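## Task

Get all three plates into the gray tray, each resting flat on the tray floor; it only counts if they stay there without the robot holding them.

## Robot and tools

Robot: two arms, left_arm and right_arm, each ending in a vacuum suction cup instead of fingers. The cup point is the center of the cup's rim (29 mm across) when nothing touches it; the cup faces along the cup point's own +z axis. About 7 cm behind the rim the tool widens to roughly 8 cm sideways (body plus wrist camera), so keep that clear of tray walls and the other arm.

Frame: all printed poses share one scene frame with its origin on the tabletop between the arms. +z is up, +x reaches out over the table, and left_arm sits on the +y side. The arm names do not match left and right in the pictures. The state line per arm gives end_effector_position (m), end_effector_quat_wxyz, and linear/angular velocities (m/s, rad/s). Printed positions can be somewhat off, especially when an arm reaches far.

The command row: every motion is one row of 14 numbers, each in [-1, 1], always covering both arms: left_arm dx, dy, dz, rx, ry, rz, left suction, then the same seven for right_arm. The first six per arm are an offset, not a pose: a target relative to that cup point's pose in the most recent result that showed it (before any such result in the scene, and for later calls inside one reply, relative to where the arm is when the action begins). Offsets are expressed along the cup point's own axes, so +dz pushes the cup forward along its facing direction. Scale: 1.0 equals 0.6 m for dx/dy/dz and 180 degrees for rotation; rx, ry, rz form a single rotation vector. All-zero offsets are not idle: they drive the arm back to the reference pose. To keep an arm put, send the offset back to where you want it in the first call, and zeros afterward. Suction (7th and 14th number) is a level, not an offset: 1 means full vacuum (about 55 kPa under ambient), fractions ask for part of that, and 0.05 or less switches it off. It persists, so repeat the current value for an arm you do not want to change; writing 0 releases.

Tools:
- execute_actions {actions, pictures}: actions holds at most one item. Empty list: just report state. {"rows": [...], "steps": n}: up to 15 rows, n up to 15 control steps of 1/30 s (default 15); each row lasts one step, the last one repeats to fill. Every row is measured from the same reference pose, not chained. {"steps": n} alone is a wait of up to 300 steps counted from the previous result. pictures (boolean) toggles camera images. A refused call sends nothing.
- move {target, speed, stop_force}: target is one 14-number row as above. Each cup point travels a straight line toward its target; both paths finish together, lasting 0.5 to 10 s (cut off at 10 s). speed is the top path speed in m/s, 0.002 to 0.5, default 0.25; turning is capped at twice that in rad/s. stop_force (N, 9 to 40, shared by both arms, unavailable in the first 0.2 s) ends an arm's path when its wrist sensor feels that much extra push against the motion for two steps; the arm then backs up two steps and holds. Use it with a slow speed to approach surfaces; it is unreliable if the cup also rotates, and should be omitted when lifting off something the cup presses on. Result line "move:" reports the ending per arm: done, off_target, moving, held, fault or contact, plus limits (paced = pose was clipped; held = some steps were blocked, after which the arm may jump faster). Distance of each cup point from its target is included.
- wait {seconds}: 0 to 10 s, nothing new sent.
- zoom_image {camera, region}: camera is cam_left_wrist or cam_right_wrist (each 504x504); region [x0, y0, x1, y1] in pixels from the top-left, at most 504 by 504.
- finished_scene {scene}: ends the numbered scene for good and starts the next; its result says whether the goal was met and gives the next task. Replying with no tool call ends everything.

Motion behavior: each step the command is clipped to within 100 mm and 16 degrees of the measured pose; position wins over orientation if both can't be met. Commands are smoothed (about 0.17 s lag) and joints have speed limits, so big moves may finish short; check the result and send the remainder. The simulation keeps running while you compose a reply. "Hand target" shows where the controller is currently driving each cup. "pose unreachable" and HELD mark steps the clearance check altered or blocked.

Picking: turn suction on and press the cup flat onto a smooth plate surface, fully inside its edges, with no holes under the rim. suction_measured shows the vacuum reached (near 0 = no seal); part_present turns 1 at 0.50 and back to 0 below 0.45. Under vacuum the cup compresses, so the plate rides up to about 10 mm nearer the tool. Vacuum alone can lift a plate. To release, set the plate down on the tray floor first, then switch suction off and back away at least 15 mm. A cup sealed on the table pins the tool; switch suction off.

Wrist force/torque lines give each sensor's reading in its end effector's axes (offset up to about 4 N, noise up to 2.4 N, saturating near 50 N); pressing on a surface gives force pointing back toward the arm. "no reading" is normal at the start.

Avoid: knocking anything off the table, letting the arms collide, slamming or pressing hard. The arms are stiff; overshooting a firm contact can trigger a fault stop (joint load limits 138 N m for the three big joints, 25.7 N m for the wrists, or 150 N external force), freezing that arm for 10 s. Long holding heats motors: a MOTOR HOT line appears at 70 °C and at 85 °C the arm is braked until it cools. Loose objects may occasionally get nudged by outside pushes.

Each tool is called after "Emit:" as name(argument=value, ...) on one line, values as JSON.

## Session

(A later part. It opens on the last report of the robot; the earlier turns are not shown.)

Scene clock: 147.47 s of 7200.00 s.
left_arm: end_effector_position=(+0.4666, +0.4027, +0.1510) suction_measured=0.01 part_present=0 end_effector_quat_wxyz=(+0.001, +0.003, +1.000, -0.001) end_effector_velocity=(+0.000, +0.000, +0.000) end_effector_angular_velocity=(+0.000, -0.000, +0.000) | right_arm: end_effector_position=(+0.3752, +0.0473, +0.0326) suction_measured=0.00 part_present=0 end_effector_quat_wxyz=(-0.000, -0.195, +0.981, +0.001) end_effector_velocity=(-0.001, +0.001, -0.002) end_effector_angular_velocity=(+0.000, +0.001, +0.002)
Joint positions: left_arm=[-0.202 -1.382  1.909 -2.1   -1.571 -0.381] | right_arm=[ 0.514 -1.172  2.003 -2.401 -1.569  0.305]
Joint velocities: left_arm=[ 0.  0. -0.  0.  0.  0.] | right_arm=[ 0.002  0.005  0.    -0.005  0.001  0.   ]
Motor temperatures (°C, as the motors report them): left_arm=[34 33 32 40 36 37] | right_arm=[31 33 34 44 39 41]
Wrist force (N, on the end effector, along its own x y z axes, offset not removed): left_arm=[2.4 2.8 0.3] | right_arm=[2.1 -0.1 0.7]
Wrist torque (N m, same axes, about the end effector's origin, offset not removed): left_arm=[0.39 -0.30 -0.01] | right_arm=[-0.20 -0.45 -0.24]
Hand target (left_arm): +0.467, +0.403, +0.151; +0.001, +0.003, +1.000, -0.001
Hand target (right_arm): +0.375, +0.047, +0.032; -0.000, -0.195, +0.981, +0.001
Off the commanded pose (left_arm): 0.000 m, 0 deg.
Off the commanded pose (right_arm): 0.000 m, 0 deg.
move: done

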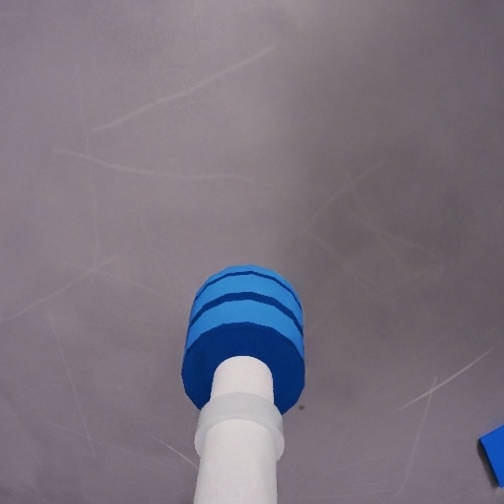

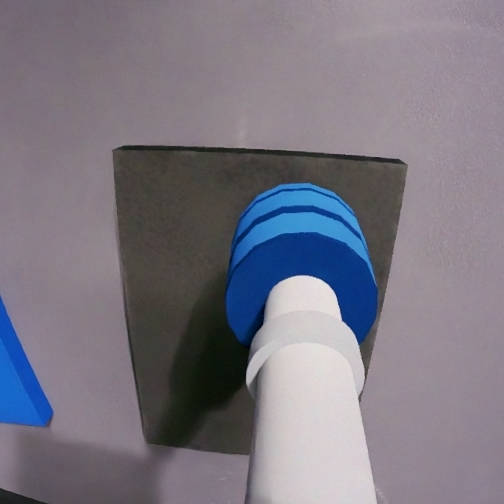

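Emit:
move(target=[0,0,0,0,0,0,0,0.037,0.017,0.01,0,0,0,1])

Emit:
move(target=[0,0,0,0,0,0,0,0,0,0.05,0,0,0,1], speed=0.01, stop_force=10)

Emit:
move(target=[0,0,0,0,0,0,0,0,0,-0.16,0,0,0,1], speed=0.15)

Emit:
move(target=[0,0,0,0,0,0,0,0.153,-0.537,0,0,0,0.515,1])

Emit:
move(target=[0,0,0,0,0,0,0,0,0,0.1,0,0,0,1], speed=0.02, stop_force=10)

Scene clock: 163.70 s of 7200.00 s.
left_arm: end_effector_position=(+0.4666, +0.4027, +0.1510) suction_measured=0.01 part_present=0 end_effector_quat_wxyz=(+0.001, +0.003, +1.000, -0.001) end_effector_velocity=(+0.000, +0.000, +0.000) end_effector_angular_velocity=(-0.000, -0.000, +0.001) | right_arm: end_effector_position=(+0.3510, +0.0482, +0.0266) suction_measured=0.00 part_present=0 end_effector_quat_wxyz=(-0.000, -0.195, +0.981, +0.001) end_effector_velocity=(-0.002, +0.001, -0.000) end_effector_angular_velocity=(+0.001, -0.001, +0.002)
Joint positions: left_arm=[-0.202 -1.382  1.909 -2.1   -1.571 -0.381] | right_arm=[ 0.546 -1.184  2.045 -2.431 -1.569  0.337]
Joint velocities: left_arm=[ 0.001  0.    -0.    -0.    -0.     0.   ] | right_arm=[ 0.004 -0.001  0.003 -0.003 -0.     0.002]
Motor temperatures (°C, as the motors report them): left_arm=[34 33 32 40 36 37] | right_arm=[31 33 34 44 39 41]
Wrist force (N, on the end effector, along its own x y z axes, offset not removed): left_arm=[2.3 2.2 1.0] | right_arm=[1.5 -0.2 -0.2]
Wrist torque (N m, same axes, about the end effector's origin, offset not removed): left_arm=[0.22 -0.31 0.20] | right_arm=[-0.07 -0.33 -0.23]
Hand target (left_arm): +0.467, +0.403, +0.151; +0.001, +0.003, +1.000, -0.001
Hand target (right_arm): +0.351, +0.048, +0.027; -0.000, -0.195, +0.981, +0.001
Off the commanded pose (left_arm): 0.000 m, 0 deg.
Off the commanded pose (right_arm): 0.000 m, 0 deg.
After step 90, 12.43 s passed at rest.
move: done

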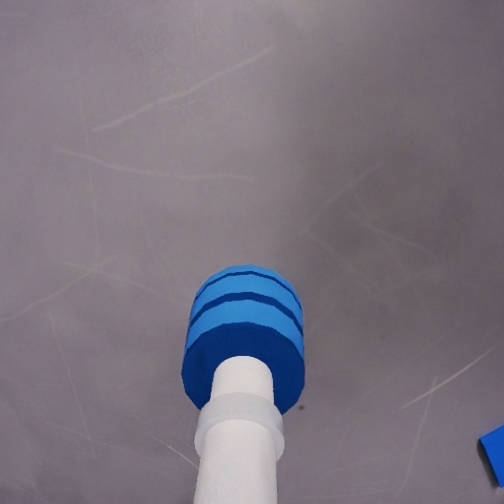

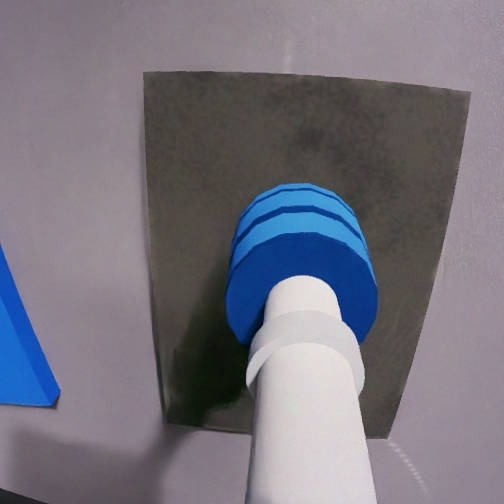

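Scene clock: 166.90 s of 7200.00 s.
left_arm: end_effector_position=(+0.4666, +0.4027, +0.1510) suction_measured=0.01 part_present=0 end_effector_quat_wxyz=(+0.001, +0.003, +1.000, -0.001) end_effector_velocity=(-0.000, -0.001, -0.000) end_effector_angular_velocity=(-0.000, +0.000, -0.002) | right_arm: end_effector_position=(+0.3509, +0.0482, -0.0015) suction_measured=0.99 part_present=1 end_effector_quat_wxyz=(-0.000, -0.195, +0.981, +0.001) end_effector_velocity=(-0.001, -0.001, +0.002) end_effector_angular_velocity=(-0.004, +0.004, +0.002)
Joint positions: left_arm=[-0.202 -1.382  1.909 -2.1   -1.571 -0.381] | right_arm=[ 0.546 -1.126  2.061 -2.506 -1.569  0.337]
Joint velocities: left_arm=[-0.002  0.     0.     0.    -0.    -0.   ] | right_arm=[ 0.    -0.005 -0.001  0.012 -0.    -0.002]
Motor temperatures (°C, as the motors report them): left_arm=[34 33 32 40 36 37] | right_arm=[31 33 34 44 39 41]
Wrist force (N, on the end effector, along its own x y z axes, offset not removed): left_arm=[-2.2 -0.4 1.6] | right_arm=[-1.1 -0.4 -27.5]
Wrist torque (N m, same axes, about the end effector's origin, offset not removed): left_arm=[-0.19 0.29 -0.06] | right_arm=[-0.45 -0.45 -0.15]
Hand target (left_arm): +0.467, +0.403, +0.151; +0.001, +0.003, +1.000, -0.001
Hand target (right_arm): +0.351, +0.048, -0.001; -0.000, -0.195, +0.981, +0.001
Off the commanded pose (left_arm): 0.000 m, 0 deg.
Off the commanded pose (right_arm): 0.002 m, 0 deg.
move: contact (right_arm)

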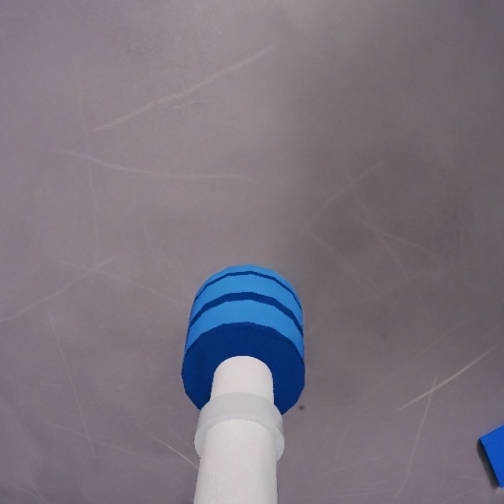

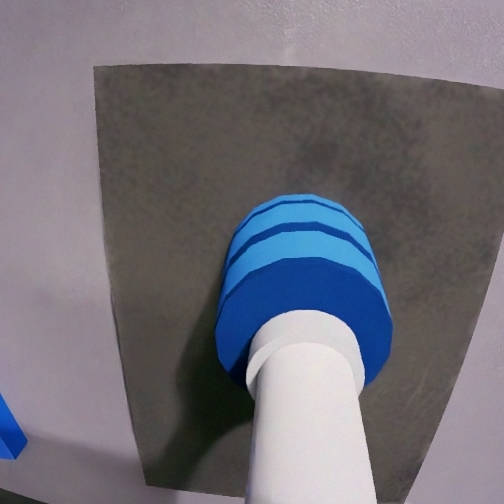

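Scene clock: 168.03 s of 7200.00 s.
left_arm: end_effector_position=(+0.4666, +0.4027, +0.1510) suction_measured=0.01 part_present=0 end_effector_quat_wxyz=(+0.001, +0.003, +1.000, -0.001) end_effector_velocity=(-0.000, -0.001, -0.000) end_effector_angular_velocity=(+0.000, +0.000, -0.002) | right_arm: end_effector_position=(+0.3510, +0.0483, +0.0944) suction_measured=1.00 part_present=1 end_effector_quat_wxyz=(-0.000, -0.195, +0.981, +0.001) end_effector_velocity=(+0.000, -0.000, +0.002) end_effector_angular_velocity=(-0.000, -0.000, -0.000)
Joint positions: left_arm=[-0.202 -1.382  1.909 -2.1   -1.571 -0.381] | right_arm=[ 0.546 -1.307  1.986 -2.25  -1.569  0.337]
Joint velocities: left_arm=[-0.002  0.     0.     0.     0.     0.   ] | right_arm=[-0.    -0.003 -0.002  0.006 -0.    -0.   ]
Motor temperatures (°C, as the motors report them): left_arm=[34 33 32 40 36 37] | right_arm=[31 33 34 44 39 41]
Wrist force (N, on the end effector, along its own x y z axes, offset not removed): left_arm=[2.7 0.2 1.1] | right_arm=[4.6 0.7 -0.1]
Wrist torque (N m, same axes, about the end effector's origin, offset not removed): left_arm=[-0.26 -0.41 0.00] | right_arm=[0.07 -0.78 -0.23]
Hand target (left_arm): +0.467, +0.403, +0.151; +0.001, +0.003, +1.000, -0.001
Hand target (right_arm): +0.351, +0.048, +0.095; -0.000, -0.195, +0.981, +0.001
Off the commanded pose (left_arm): 0.000 m, 0 deg.
Off the commanded pose (right_arm): 0.000 m, 0 deg.
move: done

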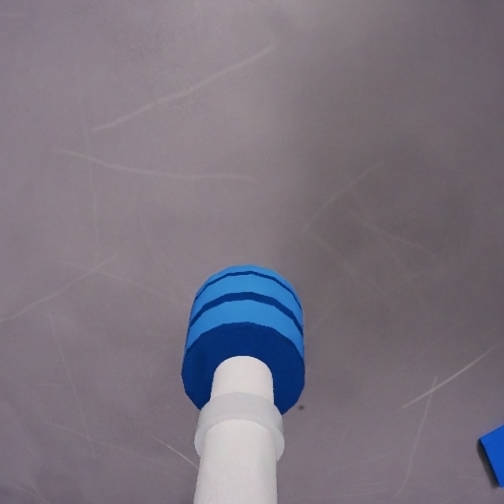

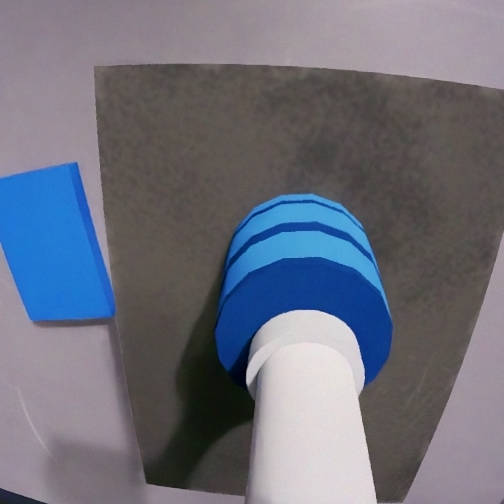

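Scene clock: 171.77 s of 7200.00 s.
left_arm: end_effector_position=(+0.4666, +0.4027, +0.1510) suction_measured=0.01 part_present=0 end_effector_quat_wxyz=(+0.001, +0.003, +1.000, -0.001) end_effector_velocity=(-0.000, -0.000, -0.000) end_effector_angular_velocity=(-0.000, +0.000, -0.001) | right_arm: end_effector_position=(+0.3902, -0.2847, +0.0947) suction_measured=1.00 part_present=1 end_effector_quat_wxyz=(-0.000, +0.574, +0.819, +0.001) end_effector_velocity=(+0.000, -0.002, +0.000) end_effector_angular_velocity=(+0.000, -0.001, -0.008)
Joint positions: left_arm=[-0.202 -1.382  1.909 -2.1   -1.571 -0.381] | right_arm=[-0.254 -1.742  2.448 -2.277 -1.569  1.154]
Joint velocities: left_arm=[-0.001  0.    -0.     0.    -0.     0.   ] | right_arm=[-0.006 -0.002  0.001  0.     0.     0.002]
Motor temperatures (°C, as the motors report them): left_arm=[34 33 32 40 36 37] | right_arm=[31 33 34 44 39 41]
Wrist force (N, on the end effector, along its own x y z axes, offset not removed): left_arm=[0.8 -0.4 -0.2] | right_arm=[3.0 0.6 0.9]
Wrist torque (N m, same axes, about the end effector's origin, offset not removed): left_arm=[-0.28 -0.06 0.07] | right_arm=[-0.02 -0.51 -0.22]
Hand target (left_arm): +0.467, +0.403, +0.151; +0.001, +0.003, +1.000, -0.001
Hand target (right_arm): +0.390, -0.285, +0.095; -0.000, +0.575, +0.818, +0.001
Off the commanded pose (left_arm): 0.000 m, 0 deg.
Off the commanded pose (right_arm): 0.001 m, 0 deg.
move: done

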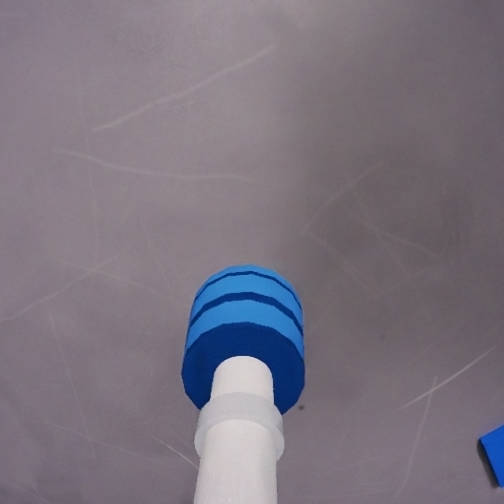

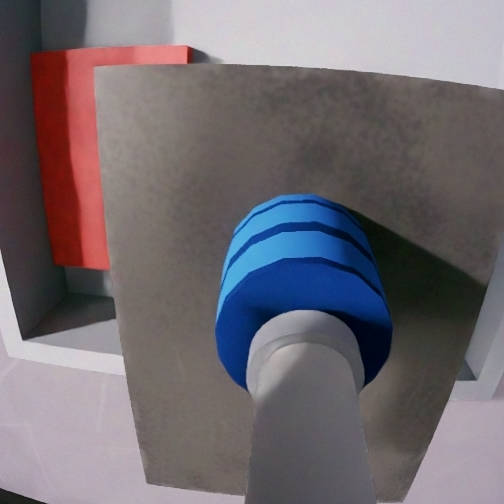

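Scene clock: 175.07 s of 7200.00 s.
left_arm: end_effector_position=(+0.4666, +0.4027, +0.1510) suction_measured=0.01 part_present=0 end_effector_quat_wxyz=(+0.001, +0.003, +1.000, -0.001) end_effector_velocity=(+0.000, +0.001, +0.000) end_effector_angular_velocity=(-0.000, -0.000, +0.001) | right_arm: end_effector_position=(+0.3901, -0.2847, +0.0347) suction_measured=1.00 part_present=1 end_effector_quat_wxyz=(-0.000, +0.574, +0.819, +0.001) end_effector_velocity=(-0.000, +0.000, -0.002) end_effector_angular_velocity=(-0.000, +0.001, +0.002)
Joint positions: left_arm=[-0.202 -1.382  1.909 -2.1   -1.571 -0.381] | right_arm=[-0.254 -1.57   2.527 -2.528 -1.569  1.154]
Joint velocities: left_arm=[ 0.001  0.    -0.    -0.    -0.    -0.   ] | right_arm=[ 0.     0.007  0.002 -0.008 -0.    -0.002]
Motor temperatures (°C, as the motors report them): left_arm=[34 33 32 40 36 37] | right_arm=[31 33 34 44 39 41]
Wrist force (N, on the end effector, along its own x y z axes, offset not removed): left_arm=[0.3 2.3 -0.5] | right_arm=[-1.8 -0.1 -1.8]
Wrist torque (N m, same axes, about the end effector's origin, offset not removed): left_arm=[0.08 0.16 0.03] | right_arm=[-0.07 0.06 -0.17]
Hand target (left_arm): +0.467, +0.403, +0.151; +0.001, +0.003, +1.000, -0.001
Hand target (right_arm): +0.390, -0.285, +0.035; -0.000, +0.574, +0.819, +0.001
Off the commanded pose (left_arm): 0.000 m, 0 deg.
Off the commanded pose (right_arm): 0.000 m, 0 deg.
move: done

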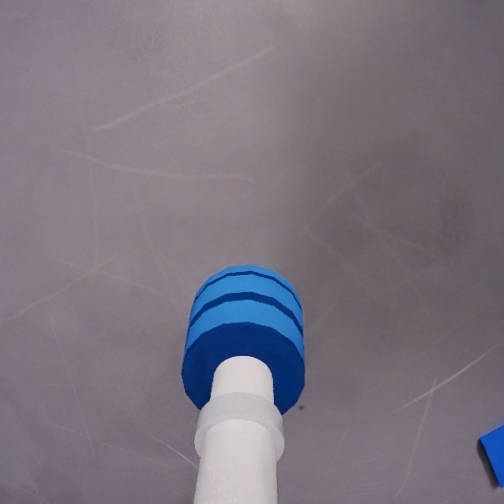

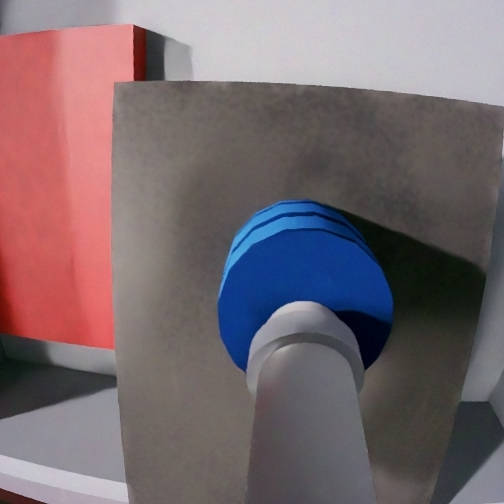

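Emit:
move(target=[0,0,0,0,0,0,0,-0.06,-0.008,-0.03,0,0,0,1], speed=0.04)

Emit:
move(target=[0,0,0,0,0,0,0,0,0,0.055,0,0,0,1], speed=0.02, stop_force=10)

Scene clock: 180.83 s of 7200.00 s.
left_arm: end_effector_position=(+0.4666, +0.4027, +0.1510) suction_measured=0.01 part_present=0 end_effector_quat_wxyz=(+0.001, +0.003, +1.000, -0.001) end_effector_velocity=(+0.000, +0.000, +0.000) end_effector_angular_velocity=(+0.000, +0.000, +0.000) | right_arm: end_effector_position=(+0.3979, -0.3201, +0.0527) suction_measured=1.00 part_present=1 end_effector_quat_wxyz=(-0.000, +0.574, +0.819, +0.001) end_effector_velocity=(+0.000, -0.001, +0.001) end_effector_angular_velocity=(-0.000, -0.001, +0.001)
Joint positions: left_arm=[-0.202 -1.382  1.909 -2.1   -1.571 -0.381] | right_arm=[-0.359 -1.633  2.511 -2.449 -1.57   1.049]
Joint velocities: left_arm=[ 0.  0. -0.  0.  0. -0.] | right_arm=[-0.003 -0.004 -0.001  0.003 -0.    -0.004]
Motor temperatures (°C, as the motors report them): left_arm=[34 33 32 40 36 37] | right_arm=[31 33 34 44 39 41]
Wrist force (N, on the end effector, along its own x y z axes, offset not removed): left_arm=[1.3 -0.1 2.1] | right_arm=[2.6 -0.9 0.4]
Wrist torque (N m, same axes, about the end effector's origin, offset not removed): left_arm=[-0.23 -0.04 0.04] | right_arm=[-0.26 -0.51 -0.14]
Hand target (left_arm): +0.467, +0.403, +0.151; +0.001, +0.003, +1.000, -0.001
Hand target (right_arm): +0.398, -0.320, +0.053; -0.000, +0.574, +0.819, +0.001
Off the commanded pose (left_arm): 0.000 m, 0 deg.
Off the commanded pose (right_arm): 0.000 m, 0 deg.
move: done

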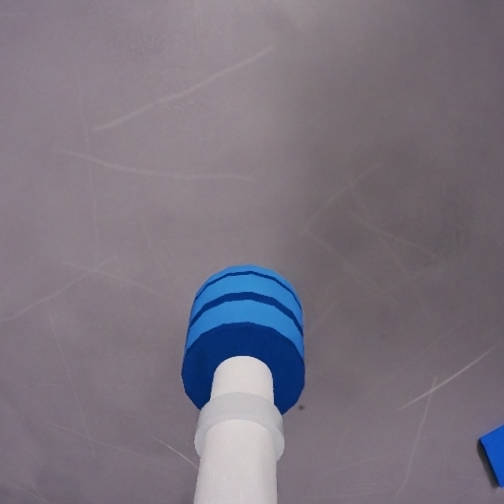

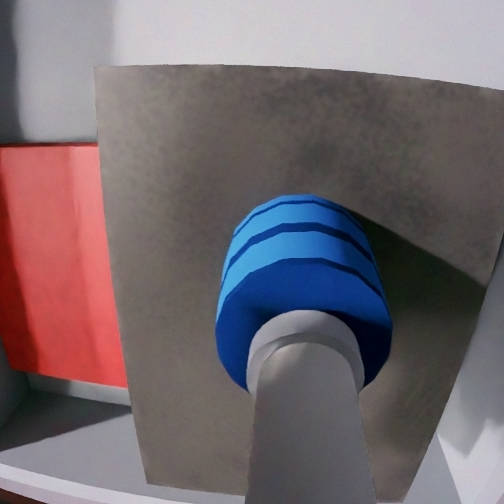

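Scene clock: 182.77 s of 7200.00 s.
left_arm: end_effector_position=(+0.4666, +0.4027, +0.1510) suction_measured=0.01 part_present=0 end_effector_quat_wxyz=(+0.001, +0.003, +1.000, -0.001) end_effector_velocity=(+0.000, -0.000, +0.000) end_effector_angular_velocity=(+0.000, -0.000, -0.000) | right_arm: end_effector_position=(+0.3978, -0.3202, +0.0198) suction_measured=1.00 part_present=1 end_effector_quat_wxyz=(-0.000, +0.574, +0.819, +0.001) end_effector_velocity=(-0.000, -0.000, -0.002) end_effector_angular_velocity=(-0.000, +0.000, -0.001)
Joint positions: left_arm=[-0.202 -1.382  1.909 -2.1   -1.571 -0.381] | right_arm=[-0.359 -1.523  2.548 -2.595 -1.57   1.049]
Joint velocities: left_arm=[-0.  0. -0. -0.  0.  0.] | right_arm=[-0.001  0.007  0.002 -0.008 -0.    -0.   ]
Motor temperatures (°C, as the motors report them): left_arm=[34 33 32 40 36 37] | right_arm=[31 33 34 44 39 41]
Wrist force (N, on the end effector, along its own x y z axes, offset not removed): left_arm=[-0.2 1.9 -1.1] | right_arm=[1.4 2.4 0.6]
Wrist torque (N m, same axes, about the end effector's origin, offset not removed): left_arm=[0.12 0.33 0.39] | right_arm=[0.27 -0.34 -0.20]
Hand target (left_arm): +0.467, +0.403, +0.151; +0.001, +0.003, +1.000, -0.001
Hand target (right_arm): +0.398, -0.320, +0.020; -0.000, +0.574, +0.819, +0.001
Off the commanded pose (left_arm): 0.000 m, 0 deg.
Off the commanded pose (right_arm): 0.000 m, 0 deg.
move: done

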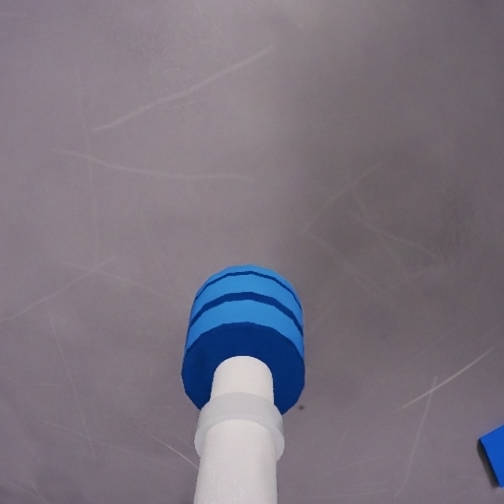

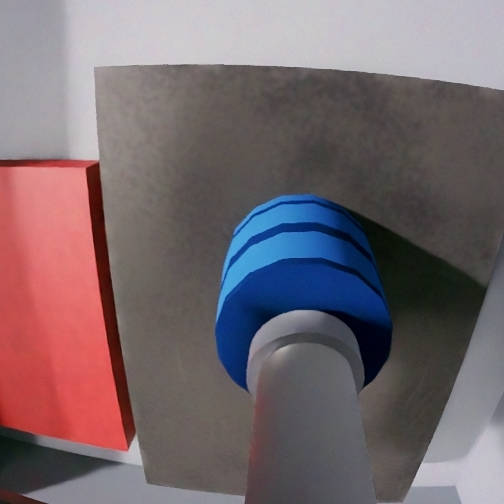

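Emit:
move(target=[0,0,0,0,0,0,0,0,-0.004,0.04,0,0,0,1], speed=0.008, stop_force=10)

Emit:
execute_actions(actions=[{"rows":[[0,0,0,0,0,0,0,0,0,0,0,0,0,0]],"steps":5}], pictures=false)

Emit:
move(target=[0,0,0,0,0,0,0,0,0,-0.2,0,0,0,0])

Emit:
move(target=[0,0,0,0,0,0,0,0.758,0.11,0,0,0,-0.555,0])

Emit:
move(target=[0,0,0,0,0,0,0,0,0,0.14,0,0,0,1])

Scene clock: 192.20 s of 7200.00 s.
left_arm: end_effector_position=(+0.4666, +0.4027, +0.1510) suction_measured=0.01 part_present=0 end_effector_quat_wxyz=(+0.001, +0.003, +1.000, -0.001) end_effector_velocity=(+0.000, +0.000, +0.000) end_effector_angular_velocity=(-0.000, -0.000, +0.000) | right_arm: end_effector_position=(+0.3961, -0.3208, +0.0015) suction_measured=1.00 part_present=1 end_effector_quat_wxyz=(-0.000, +0.574, +0.819, +0.001) end_effector_velocity=(-0.000, +0.000, +0.002) end_effector_angular_velocity=(+0.001, +0.003, +0.001)
Joint positions: left_arm=[-0.202 -1.382  1.909 -2.1   -1.571 -0.381] | right_arm=[-0.362 -1.459  2.568 -2.68  -1.57   1.046]
Joint velocities: left_arm=[ 0.  0. -0. -0. -0.  0.] | right_arm=[ 0.001 -0.007 -0.003  0.014  0.    -0.   ]
Motor temperatures (°C, as the motors report them): left_arm=[34 33 32 40 36 37] | right_arm=[31 33 34 44 39 41]
Wrist force (N, on the end effector, along its own x y z axes, offset not removed): left_arm=[1.5 -0.7 0.9] | right_arm=[6.8 -2.4 -34.2]
Wrist torque (N m, same axes, about the end effector's origin, offset not removed): left_arm=[-0.33 0.11 -0.07] | right_arm=[0.05 -0.68 -0.12]
Hand target (left_arm): +0.467, +0.403, +0.151; +0.001, +0.003, +1.000, -0.001
Hand target (right_arm): +0.396, -0.321, +0.002; -0.000, +0.574, +0.819, +0.001
Off the commanded pose (left_arm): 0.000 m, 0 deg.
Off the commanded pose (right_arm): 0.006 m, 0 deg.
After step 90, 3.80 s passed at rest.
move: contact (right_arm)

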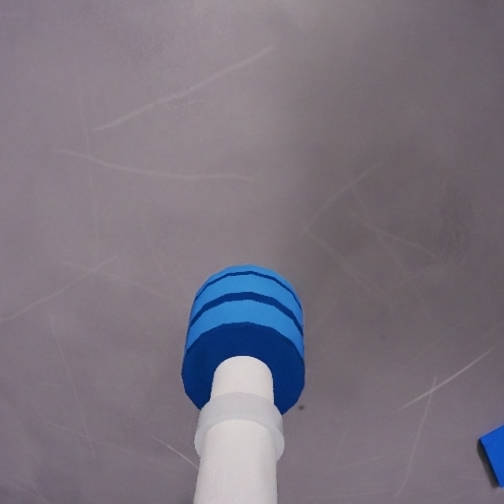

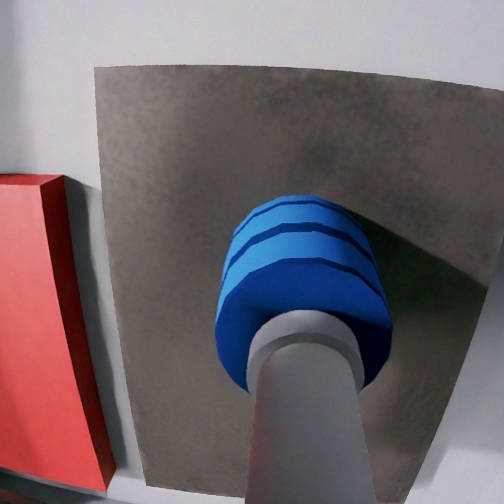

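Scene clock: 192.37 s of 7200.00 s.
left_arm: end_effector_position=(+0.4666, +0.4027, +0.1510) suction_measured=0.01 part_present=0 end_effector_quat_wxyz=(+0.001, +0.003, +1.000, -0.001) end_effector_velocity=(+0.000, +0.000, +0.000) end_effector_angular_velocity=(-0.000, +0.000, +0.000) | right_arm: end_effector_position=(+0.3961, -0.3208, +0.0016) suction_measured=0.00 part_present=0 end_effector_quat_wxyz=(-0.000, +0.574, +0.819, +0.000) end_effector_velocity=(+0.000, -0.000, +0.000) end_effector_angular_velocity=(-0.000, -0.001, -0.003)
Joint positions: left_arm=[-0.202 -1.382  1.909 -2.1   -1.571 -0.381] | right_arm=[-0.362 -1.459  2.568 -2.68  -1.57   1.046]
Joint velocities: left_arm=[ 0. -0. -0. -0. -0.  0.] | right_arm=[-0.001 -0.001 -0.     0.     0.     0.002]
Motor temperatures (°C, as the motors report them): left_arm=[34 33 32 40 36 37] | right_arm=[31 33 34 44 39 41]
Wrist force (N, on the end effector, along its own x y z axes, offset not removed): left_arm=[-2.1 0.5 -0.6] | right_arm=[5.0 -7.0 -44.7]
Wrist torque (N m, same axes, about the end effector's origin, offset not removed): left_arm=[0.01 0.41 -0.06] | right_arm=[-0.08 -0.18 -0.08]
Hand target (left_arm): +0.467, +0.403, +0.151; +0.001, +0.003, +1.000, -0.001
Hand target (right_arm): +0.396, -0.321, +0.002; -0.000, +0.574, +0.819, +0.001
Off the commanded pose (left_arm): 0.000 m, 0 deg.
Off the commanded pose (right_arm): 0.000 m, 0 deg.
Steps of this call (steps 1 to 5: all 5 steps of this action). Readings (end_effector_position | what the end effector reports):
1: left_arm (+0.4666, +0.4027, +0.1510) | right_arm (+0.3961, -0.3208, +0.0016) | left_arm suction_measured=0.01 part_present=0 | right_arm suction_measured=0.66 part_present=1
2: left_arm (+0.4666, +0.4027, +0.1510) | right_arm (+0.3961, -0.3208, +0.0016) | left_arm suction_measured=0.01 part_present=0 | right_arm suction_measured=0.00 part_present=0
4: left_arm (+0.4666, +0.4027, +0.1510) | right_arm (+0.3961, -0.3208, +0.0016) | left_arm suction_measured=0.01 part_present=0 | right_arm suction_measured=0.00 part_present=0
5: the state above

Scene clock: 193.70 s of 7200.00 s.
left_arm: end_effector_position=(+0.4666, +0.4027, +0.1510) suction_measured=0.01 part_present=0 end_effector_quat_wxyz=(+0.001, +0.003, +1.000, -0.001) end_effector_velocity=(+0.000, +0.000, +0.000) end_effector_angular_velocity=(+0.000, -0.000, +0.000) | right_arm: end_effector_position=(+0.3962, -0.3208, +0.1216) suction_measured=0.00 part_present=0 end_effector_quat_wxyz=(-0.000, +0.574, +0.819, +0.001) end_effector_velocity=(-0.000, -0.000, +0.002) end_effector_angular_velocity=(+0.000, +0.000, -0.002)
Joint positions: left_arm=[-0.202 -1.382  1.909 -2.1   -1.571 -0.381] | right_arm=[-0.362 -1.812  2.412 -2.171 -1.57   1.046]
Joint velocities: left_arm=[ 0. -0. -0.  0.  0. -0.] | right_arm=[-0.002 -0.005 -0.004  0.01   0.    -0.   ]
Motor temperatures (°C, as the motors report them): left_arm=[34 33 32 40 36 37] | right_arm=[31 33 34 44 39 41]
Wrist force (N, on the end effector, along its own x y z axes, offset not removed): left_arm=[-1.4 -0.9 3.6] | right_arm=[4.1 2.0 1.0]
Wrist torque (N m, same axes, about the end effector's origin, offset not removed): left_arm=[-0.24 0.12 0.11] | right_arm=[0.16 -0.66 -0.01]
Hand target (left_arm): +0.467, +0.403, +0.151; +0.001, +0.003, +1.000, -0.001
Hand target (right_arm): +0.396, -0.321, +0.122; -0.000, +0.574, +0.819, +0.001
Off the commanded pose (left_arm): 0.000 m, 0 deg.
Off the commanded pose (right_arm): 0.000 m, 0 deg.
move: done

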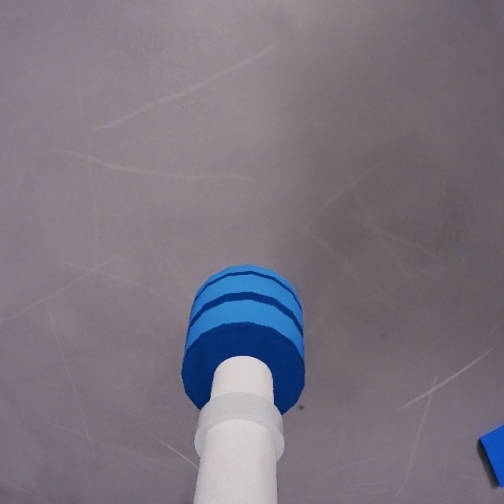

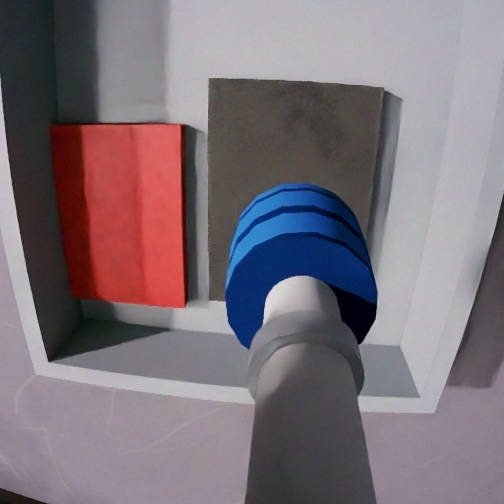

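Scene clock: 197.70 s of 7200.00 s.
left_arm: end_effector_position=(+0.4666, +0.4027, +0.1510) suction_measured=0.01 part_present=0 end_effector_quat_wxyz=(+0.001, +0.003, +1.000, -0.001) end_effector_velocity=(-0.000, -0.000, -0.000) end_effector_angular_velocity=(-0.000, +0.000, +0.000) | right_arm: end_effector_position=(+0.3029, +0.1296, +0.1211) suction_measured=0.00 part_present=0 end_effector_quat_wxyz=(-0.000, -0.257, +0.967, +0.001) end_effector_velocity=(-0.000, +0.002, +0.000) end_effector_angular_velocity=(+0.000, +0.000, +0.007)
Joint positions: left_arm=[-0.202 -1.382  1.909 -2.1   -1.571 -0.381] | right_arm=[ 0.714 -1.247  1.819 -2.143 -1.569  0.379]
Joint velocities: left_arm=[ 0. -0.  0. -0. -0. -0.] | right_arm=[ 0.003  0.004 -0.006  0.002  0.    -0.004]
Motor temperatures (°C, as the motors report them): left_arm=[34 33 32 40 36 37] | right_arm=[31 33 34 44 39 41]
Wrist force (N, on the end effector, along its own x y z axes, offset not removed): left_arm=[4.1 -2.1 3.5] | right_arm=[1.5 0.5 -1.5]
Wrist torque (N m, same axes, about the end effector's origin, offset not removed): left_arm=[-0.63 -0.38 -0.03] | right_arm=[-0.06 -0.40 -0.17]
Hand target (left_arm): +0.467, +0.403, +0.151; +0.001, +0.003, +1.000, -0.001
Hand target (right_arm): +0.303, +0.130, +0.121; -0.000, -0.257, +0.966, +0.001
Off the commanded pose (left_arm): 0.000 m, 0 deg.
Off the commanded pose (right_arm): 0.001 m, 0 deg.
move: done

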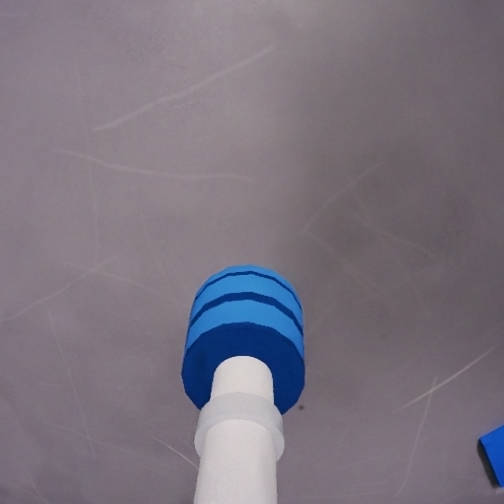

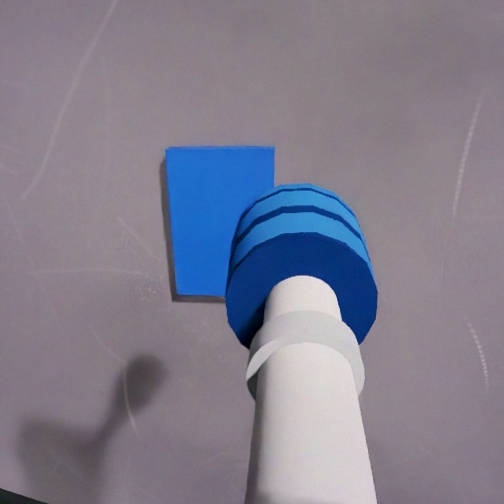

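Scene clock: 198.67 s of 7200.00 s.
left_arm: end_effector_position=(+0.4666, +0.4027, +0.1510) suction_measured=0.01 part_present=0 end_effector_quat_wxyz=(+0.001, +0.003, +1.000, -0.001) end_effector_velocity=(+0.000, -0.000, +0.000) end_effector_angular_velocity=(+0.001, -0.000, -0.000) | right_arm: end_effector_position=(+0.3029, +0.1295, +0.0372) suction_measured=0.00 part_present=0 end_effector_quat_wxyz=(-0.000, -0.257, +0.967, +0.000) end_effector_velocity=(-0.001, +0.001, -0.002) end_effector_angular_velocity=(-0.000, +0.000, +0.001)
Joint positions: left_arm=[-0.202 -1.382  1.909 -2.1   -1.571 -0.381] | right_arm=[ 0.714 -1.119  1.898 -2.35  -1.57   0.379]
Joint velocities: left_arm=[-0.    -0.    -0.     0.     0.001 -0.   ] | right_arm=[ 0.002  0.004  0.001 -0.004  0.     0.   ]
Motor temperatures (°C, as the motors report them): left_arm=[34 33 32 40 36 37] | right_arm=[31 33 34 44 39 41]
Wrist force (N, on the end effector, along its own x y z axes, offset not removed): left_arm=[0.4 0.2 4.1] | right_arm=[1.0 1.1 -1.8]
Wrist torque (N m, same axes, about the end effector's origin, offset not removed): left_arm=[-0.17 0.11 0.07] | right_arm=[0.02 -0.39 -0.31]
Hand target (left_arm): +0.467, +0.403, +0.151; +0.001, +0.003, +1.000, -0.001
Hand target (right_arm): +0.303, +0.130, +0.037; -0.000, -0.257, +0.967, +0.001
Off the commanded pose (left_arm): 0.000 m, 0 deg.
Off the commanded pose (right_arm): 0.000 m, 0 deg.
move: done

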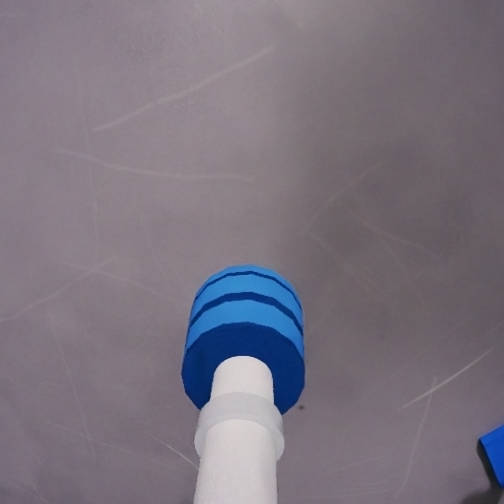

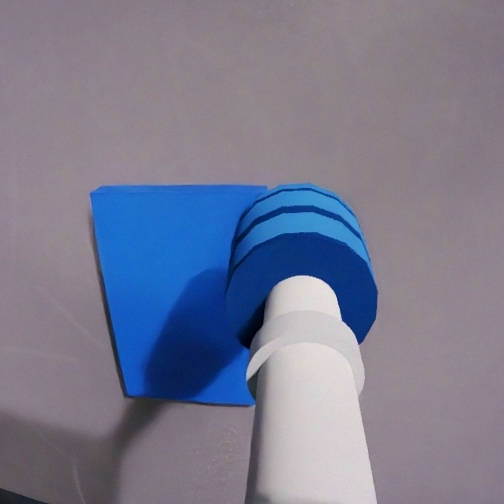

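Emit:
move(target=[0,0,0,0,0,0,0,0.027,0.047,0.02,0,0,0,1])

Emit:
move(target=[0,0,0,0,0,0,0,0,0,0.05,0,0,0,1], speed=0.01, stop_force=10)

Emit:
move(target=[0,0,0,0,0,0,0,0,0,-0.16,0,0,0,1], speed=0.15)

Emit:
move(target=[0,0,0,0,0,0,0,0.088,-0.86,0,0,0,0.067,1])

Emit:
move(target=[0,0,0,0,0,0,0,0,0,0.12,0,0,0,1], speed=0.03, stop_force=10)

Scene clock: 207.10 s of 7200.00 s.
left_arm: end_effector_position=(+0.4666, +0.4027, +0.1510) suction_measured=0.01 part_present=0 end_effector_quat_wxyz=(+0.001, +0.003, +1.000, -0.001) end_effector_velocity=(-0.000, -0.001, -0.000) end_effector_angular_velocity=(-0.000, +0.000, -0.002) | right_arm: end_effector_position=(+0.2749, +0.1459, +0.0253) suction_measured=0.00 part_present=0 end_effector_quat_wxyz=(-0.000, -0.257, +0.967, +0.001) end_effector_velocity=(-0.001, +0.001, -0.001) end_effector_angular_velocity=(-0.001, -0.001, -0.000)
Joint positions: left_arm=[-0.202 -1.382  1.909 -2.1   -1.571 -0.381] | right_arm=[ 0.771 -1.091  1.894 -2.374 -1.569  0.436]
Joint velocities: left_arm=[-0.002 -0.     0.    -0.    -0.    -0.   ] | right_arm=[ 0.002  0.002 -0.    -0.001 -0.001  0.002]
Motor temperatures (°C, as the motors report them): left_arm=[34 33 32 40 36 37] | right_arm=[31 33 34 44 39 41]
Wrist force (N, on the end effector, along its own x y z axes, offset not removed): left_arm=[-1.8 0.4 -0.1] | right_arm=[2.9 1.3 1.3]
Wrist torque (N m, same axes, about the end effector's origin, offset not removed): left_arm=[-0.10 0.33 0.11] | right_arm=[0.04 -0.60 -0.11]
Hand target (left_arm): +0.467, +0.403, +0.151; +0.001, +0.003, +1.000, -0.001
Hand target (right_arm): +0.275, +0.146, +0.025; -0.000, -0.257, +0.967, +0.000
Off the commanded pose (left_arm): 0.000 m, 0 deg.
Off the commanded pose (right_arm): 0.000 m, 0 deg.
After step 90, 4.60 s passed at rest.
move: done

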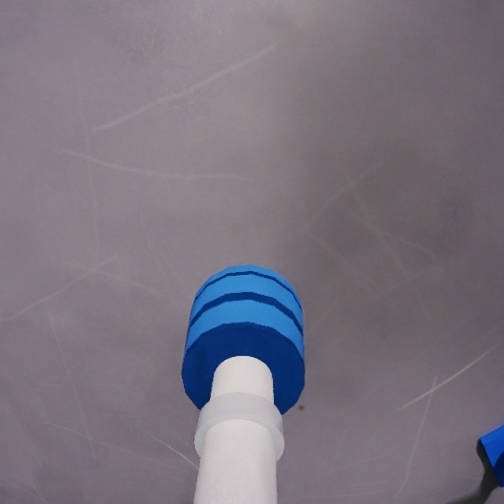

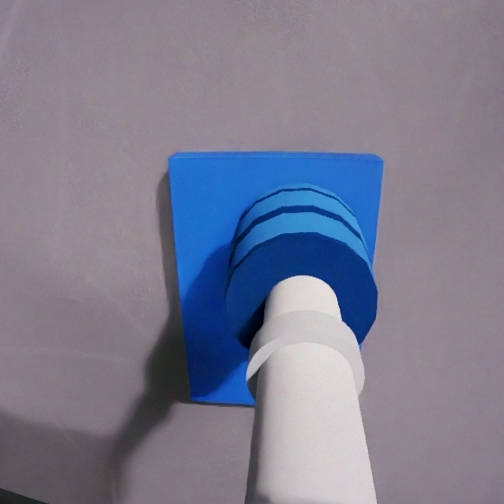

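Scene clock: 210.17 s of 7200.00 s.
left_arm: end_effector_position=(+0.4666, +0.4027, +0.1510) suction_measured=0.01 part_present=0 end_effector_quat_wxyz=(+0.001, +0.003, +1.000, -0.001) end_effector_velocity=(+0.000, +0.000, +0.000) end_effector_angular_velocity=(+0.000, -0.000, +0.000) | right_arm: end_effector_position=(+0.2749, +0.1458, -0.0016) suction_measured=0.99 part_present=1 end_effector_quat_wxyz=(-0.000, -0.257, +0.967, +0.001) end_effector_velocity=(+0.000, -0.001, +0.002) end_effector_angular_velocity=(-0.002, +0.002, +0.001)
Joint positions: left_arm=[-0.202 -1.382  1.909 -2.1   -1.571 -0.381] | right_arm=[ 0.771 -1.042  1.908 -2.437 -1.569  0.436]
Joint velocities: left_arm=[ 0. -0. -0. -0.  0.  0.] | right_arm=[-0.002 -0.005 -0.001  0.009  0.    -0.002]
Motor temperatures (°C, as the motors report them): left_arm=[34 33 32 40 36 37] | right_arm=[31 33 34 44 39 41]
Wrist force (N, on the end effector, along its own x y z axes, offset not removed): left_arm=[7.0 -0.8 2.5] | right_arm=[3.9 0.0 -32.4]
Wrist torque (N m, same axes, about the end effector's origin, offset not removed): left_arm=[-0.23 -0.93 -0.08] | right_arm=[0.07 -0.40 -0.32]
Hand target (left_arm): +0.467, +0.403, +0.151; +0.001, +0.003, +1.000, -0.001
Hand target (right_arm): +0.275, +0.146, -0.001; -0.000, -0.257, +0.967, +0.001
Off the commanded pose (left_arm): 0.000 m, 0 deg.
Off the commanded pose (right_arm): 0.003 m, 0 deg.
move: contact (right_arm)

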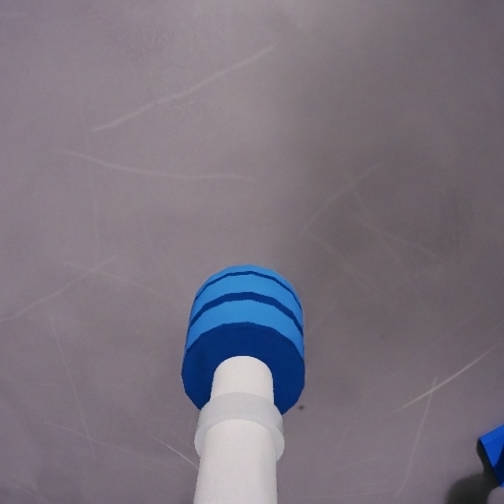

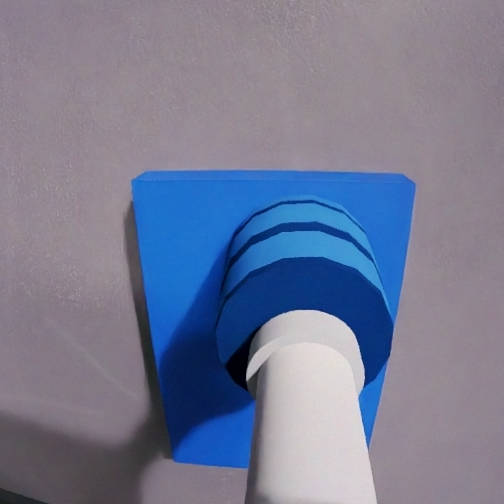

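Scene clock: 211.30 s of 7200.00 s.
left_arm: end_effector_position=(+0.4666, +0.4027, +0.1510) suction_measured=0.01 part_present=0 end_effector_quat_wxyz=(+0.001, +0.003, +1.000, -0.001) end_effector_velocity=(+0.000, +0.000, -0.000) end_effector_angular_velocity=(-0.000, +0.000, +0.000) | right_arm: end_effector_position=(+0.2749, +0.1459, +0.0943) suction_measured=1.00 part_present=1 end_effector_quat_wxyz=(-0.000, -0.257, +0.967, +0.001) end_effector_velocity=(+0.000, -0.000, +0.002) end_effector_angular_velocity=(+0.000, +0.000, -0.002)
Joint positions: left_arm=[-0.202 -1.382  1.909 -2.1   -1.571 -0.381] | right_arm=[ 0.771 -1.203  1.838 -2.206 -1.569  0.436]
Joint velocities: left_arm=[ 0.  0. -0.  0. -0. -0.] | right_arm=[-0.001 -0.003 -0.002  0.005  0.     0.001]
Motor temperatures (°C, as the motors report them): left_arm=[34 33 32 40 36 37] | right_arm=[31 33 34 44 39 41]
Wrist force (N, on the end effector, along its own x y z axes, offset not removed): left_arm=[5.1 0.0 -0.8] | right_arm=[3.6 2.5 0.4]
Wrist torque (N m, same axes, about the end effector's origin, offset not removed): left_arm=[-0.18 -0.64 0.00] | right_arm=[0.31 -0.70 -0.12]
Hand target (left_arm): +0.467, +0.403, +0.151; +0.001, +0.003, +1.000, -0.001
Hand target (right_arm): +0.275, +0.146, +0.095; -0.000, -0.257, +0.967, +0.001
Off the commanded pose (left_arm): 0.000 m, 0 deg.
Off the commanded pose (right_arm): 0.000 m, 0 deg.
move: done

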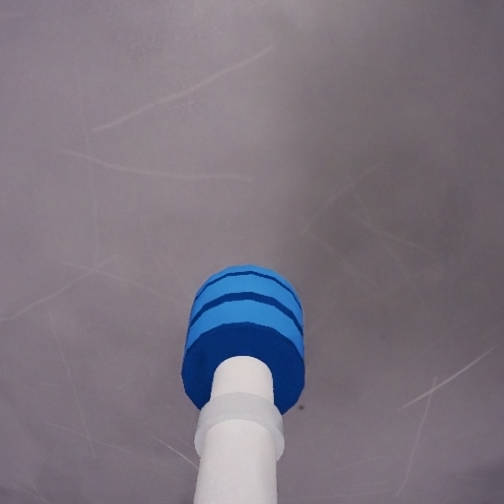

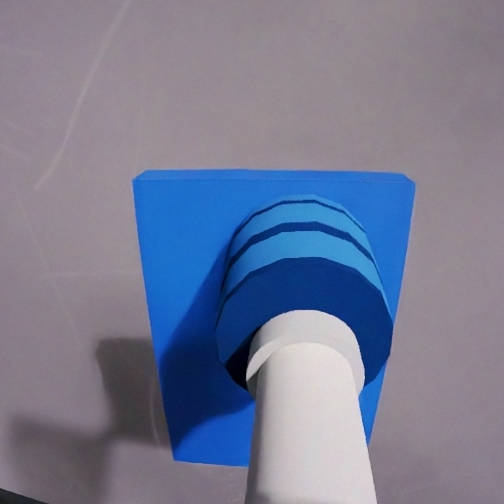

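Scene clock: 213.97 s of 7200.00 s.
left_arm: end_effector_position=(+0.4666, +0.4027, +0.1510) suction_measured=0.01 part_present=0 end_effector_quat_wxyz=(+0.001, +0.003, +1.000, -0.001) end_effector_velocity=(-0.000, +0.000, -0.000) end_effector_angular_velocity=(-0.000, +0.000, +0.001) | right_arm: end_effector_position=(+0.4857, -0.3285, +0.0946) suction_measured=1.00 part_present=1 end_effector_quat_wxyz=(+0.000, -0.154, +0.988, +0.001) end_effector_velocity=(+0.001, -0.002, -0.000) end_effector_angular_velocity=(+0.000, -0.001, -0.000)
Joint positions: left_arm=[-0.202 -1.382  1.909 -2.1   -1.571 -0.381] | right_arm=[-0.342 -1.522  2.247 -2.297 -1.57  -0.467]
Joint velocities: left_arm=[ 0.001  0.     0.    -0.    -0.    -0.   ] | right_arm=[-0.004  0.002 -0.002 -0.001  0.    -0.004]
Motor temperatures (°C, as the motors report them): left_arm=[34 33 32 40 36 37] | right_arm=[31 33 34 44 39 41]
Wrist force (N, on the end effector, along its own x y z axes, offset not removed): left_arm=[-3.0 -0.3 -2.0] | right_arm=[3.8 0.0 1.6]
Wrist torque (N m, same axes, about the end effector's origin, offset not removed): left_arm=[-0.13 0.32 0.23] | right_arm=[-0.12 -0.61 -0.14]
Hand target (left_arm): +0.467, +0.403, +0.151; +0.001, +0.003, +1.000, -0.001
Hand target (right_arm): +0.486, -0.329, +0.095; +0.000, -0.154, +0.988, +0.001
Off the commanded pose (left_arm): 0.000 m, 0 deg.
Off the commanded pose (right_arm): 0.001 m, 0 deg.
move: done

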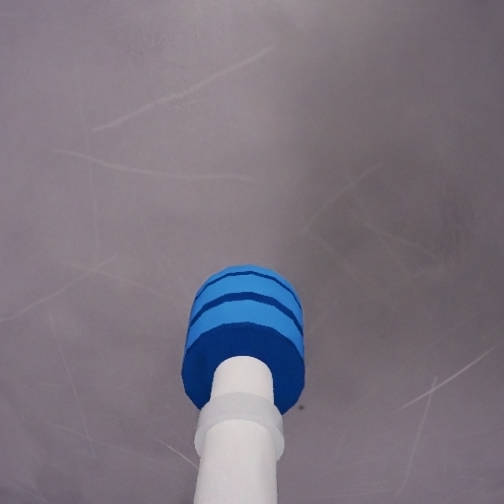

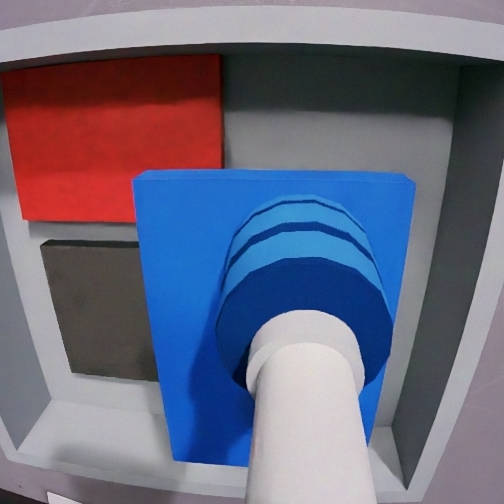

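Scene clock: 216.70 s of 7200.00 s.
left_arm: end_effector_position=(+0.4666, +0.4027, +0.1510) suction_measured=0.01 part_present=0 end_effector_quat_wxyz=(+0.001, +0.003, +1.000, -0.001) end_effector_velocity=(+0.000, +0.000, +0.000) end_effector_angular_velocity=(+0.000, -0.000, +0.001) | right_arm: end_effector_position=(+0.4857, -0.3285, +0.0227) suction_measured=1.00 part_present=1 end_effector_quat_wxyz=(+0.000, -0.154, +0.988, +0.001) end_effector_velocity=(+0.000, -0.000, -0.001) end_effector_angular_velocity=(-0.000, -0.001, -0.000)
Joint positions: left_arm=[-0.202 -1.382  1.909 -2.1   -1.571 -0.381] | right_arm=[-0.342 -1.354  2.321 -2.537 -1.57  -0.467]
Joint velocities: left_arm=[ 0.001 -0.    -0.    -0.     0.    -0.   ] | right_arm=[-0.001  0.005  0.001 -0.006 -0.    -0.001]
Motor temperatures (°C, as the motors report them): left_arm=[34 33 32 40 36 37] | right_arm=[31 33 34 44 39 41]
Wrist force (N, on the end effector, along its own x y z axes, offset not removed): left_arm=[2.4 3.2 1.6] | right_arm=[3.2 1.9 -2.0]
Wrist torque (N m, same axes, about the end effector's origin, offset not removed): left_arm=[0.26 -0.36 0.33] | right_arm=[0.11 -0.62 -0.16]
Hand target (left_arm): +0.467, +0.403, +0.151; +0.001, +0.003, +1.000, -0.001
Hand target (right_arm): +0.486, -0.329, +0.023; +0.000, -0.154, +0.988, +0.001
Off the commanded pose (left_arm): 0.000 m, 0 deg.
Off the commanded pose (right_arm): 0.000 m, 0 deg.
move: done

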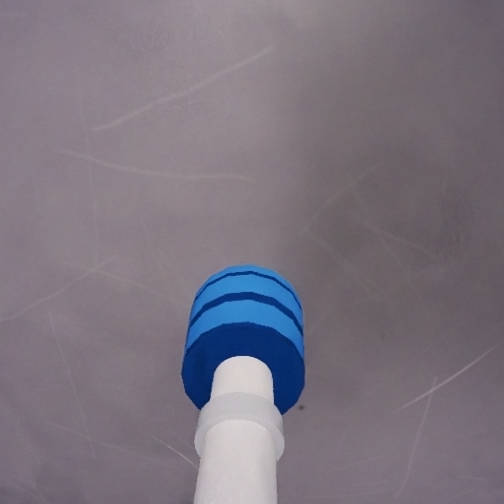

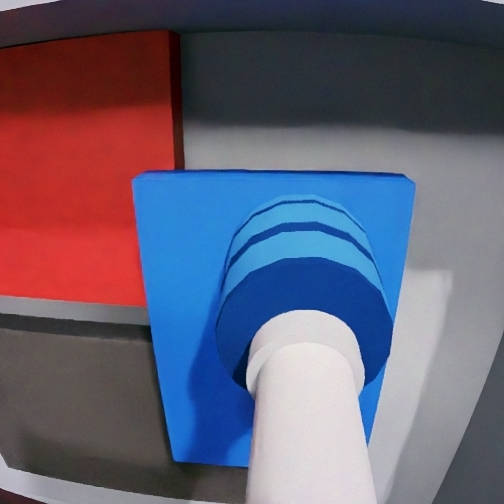

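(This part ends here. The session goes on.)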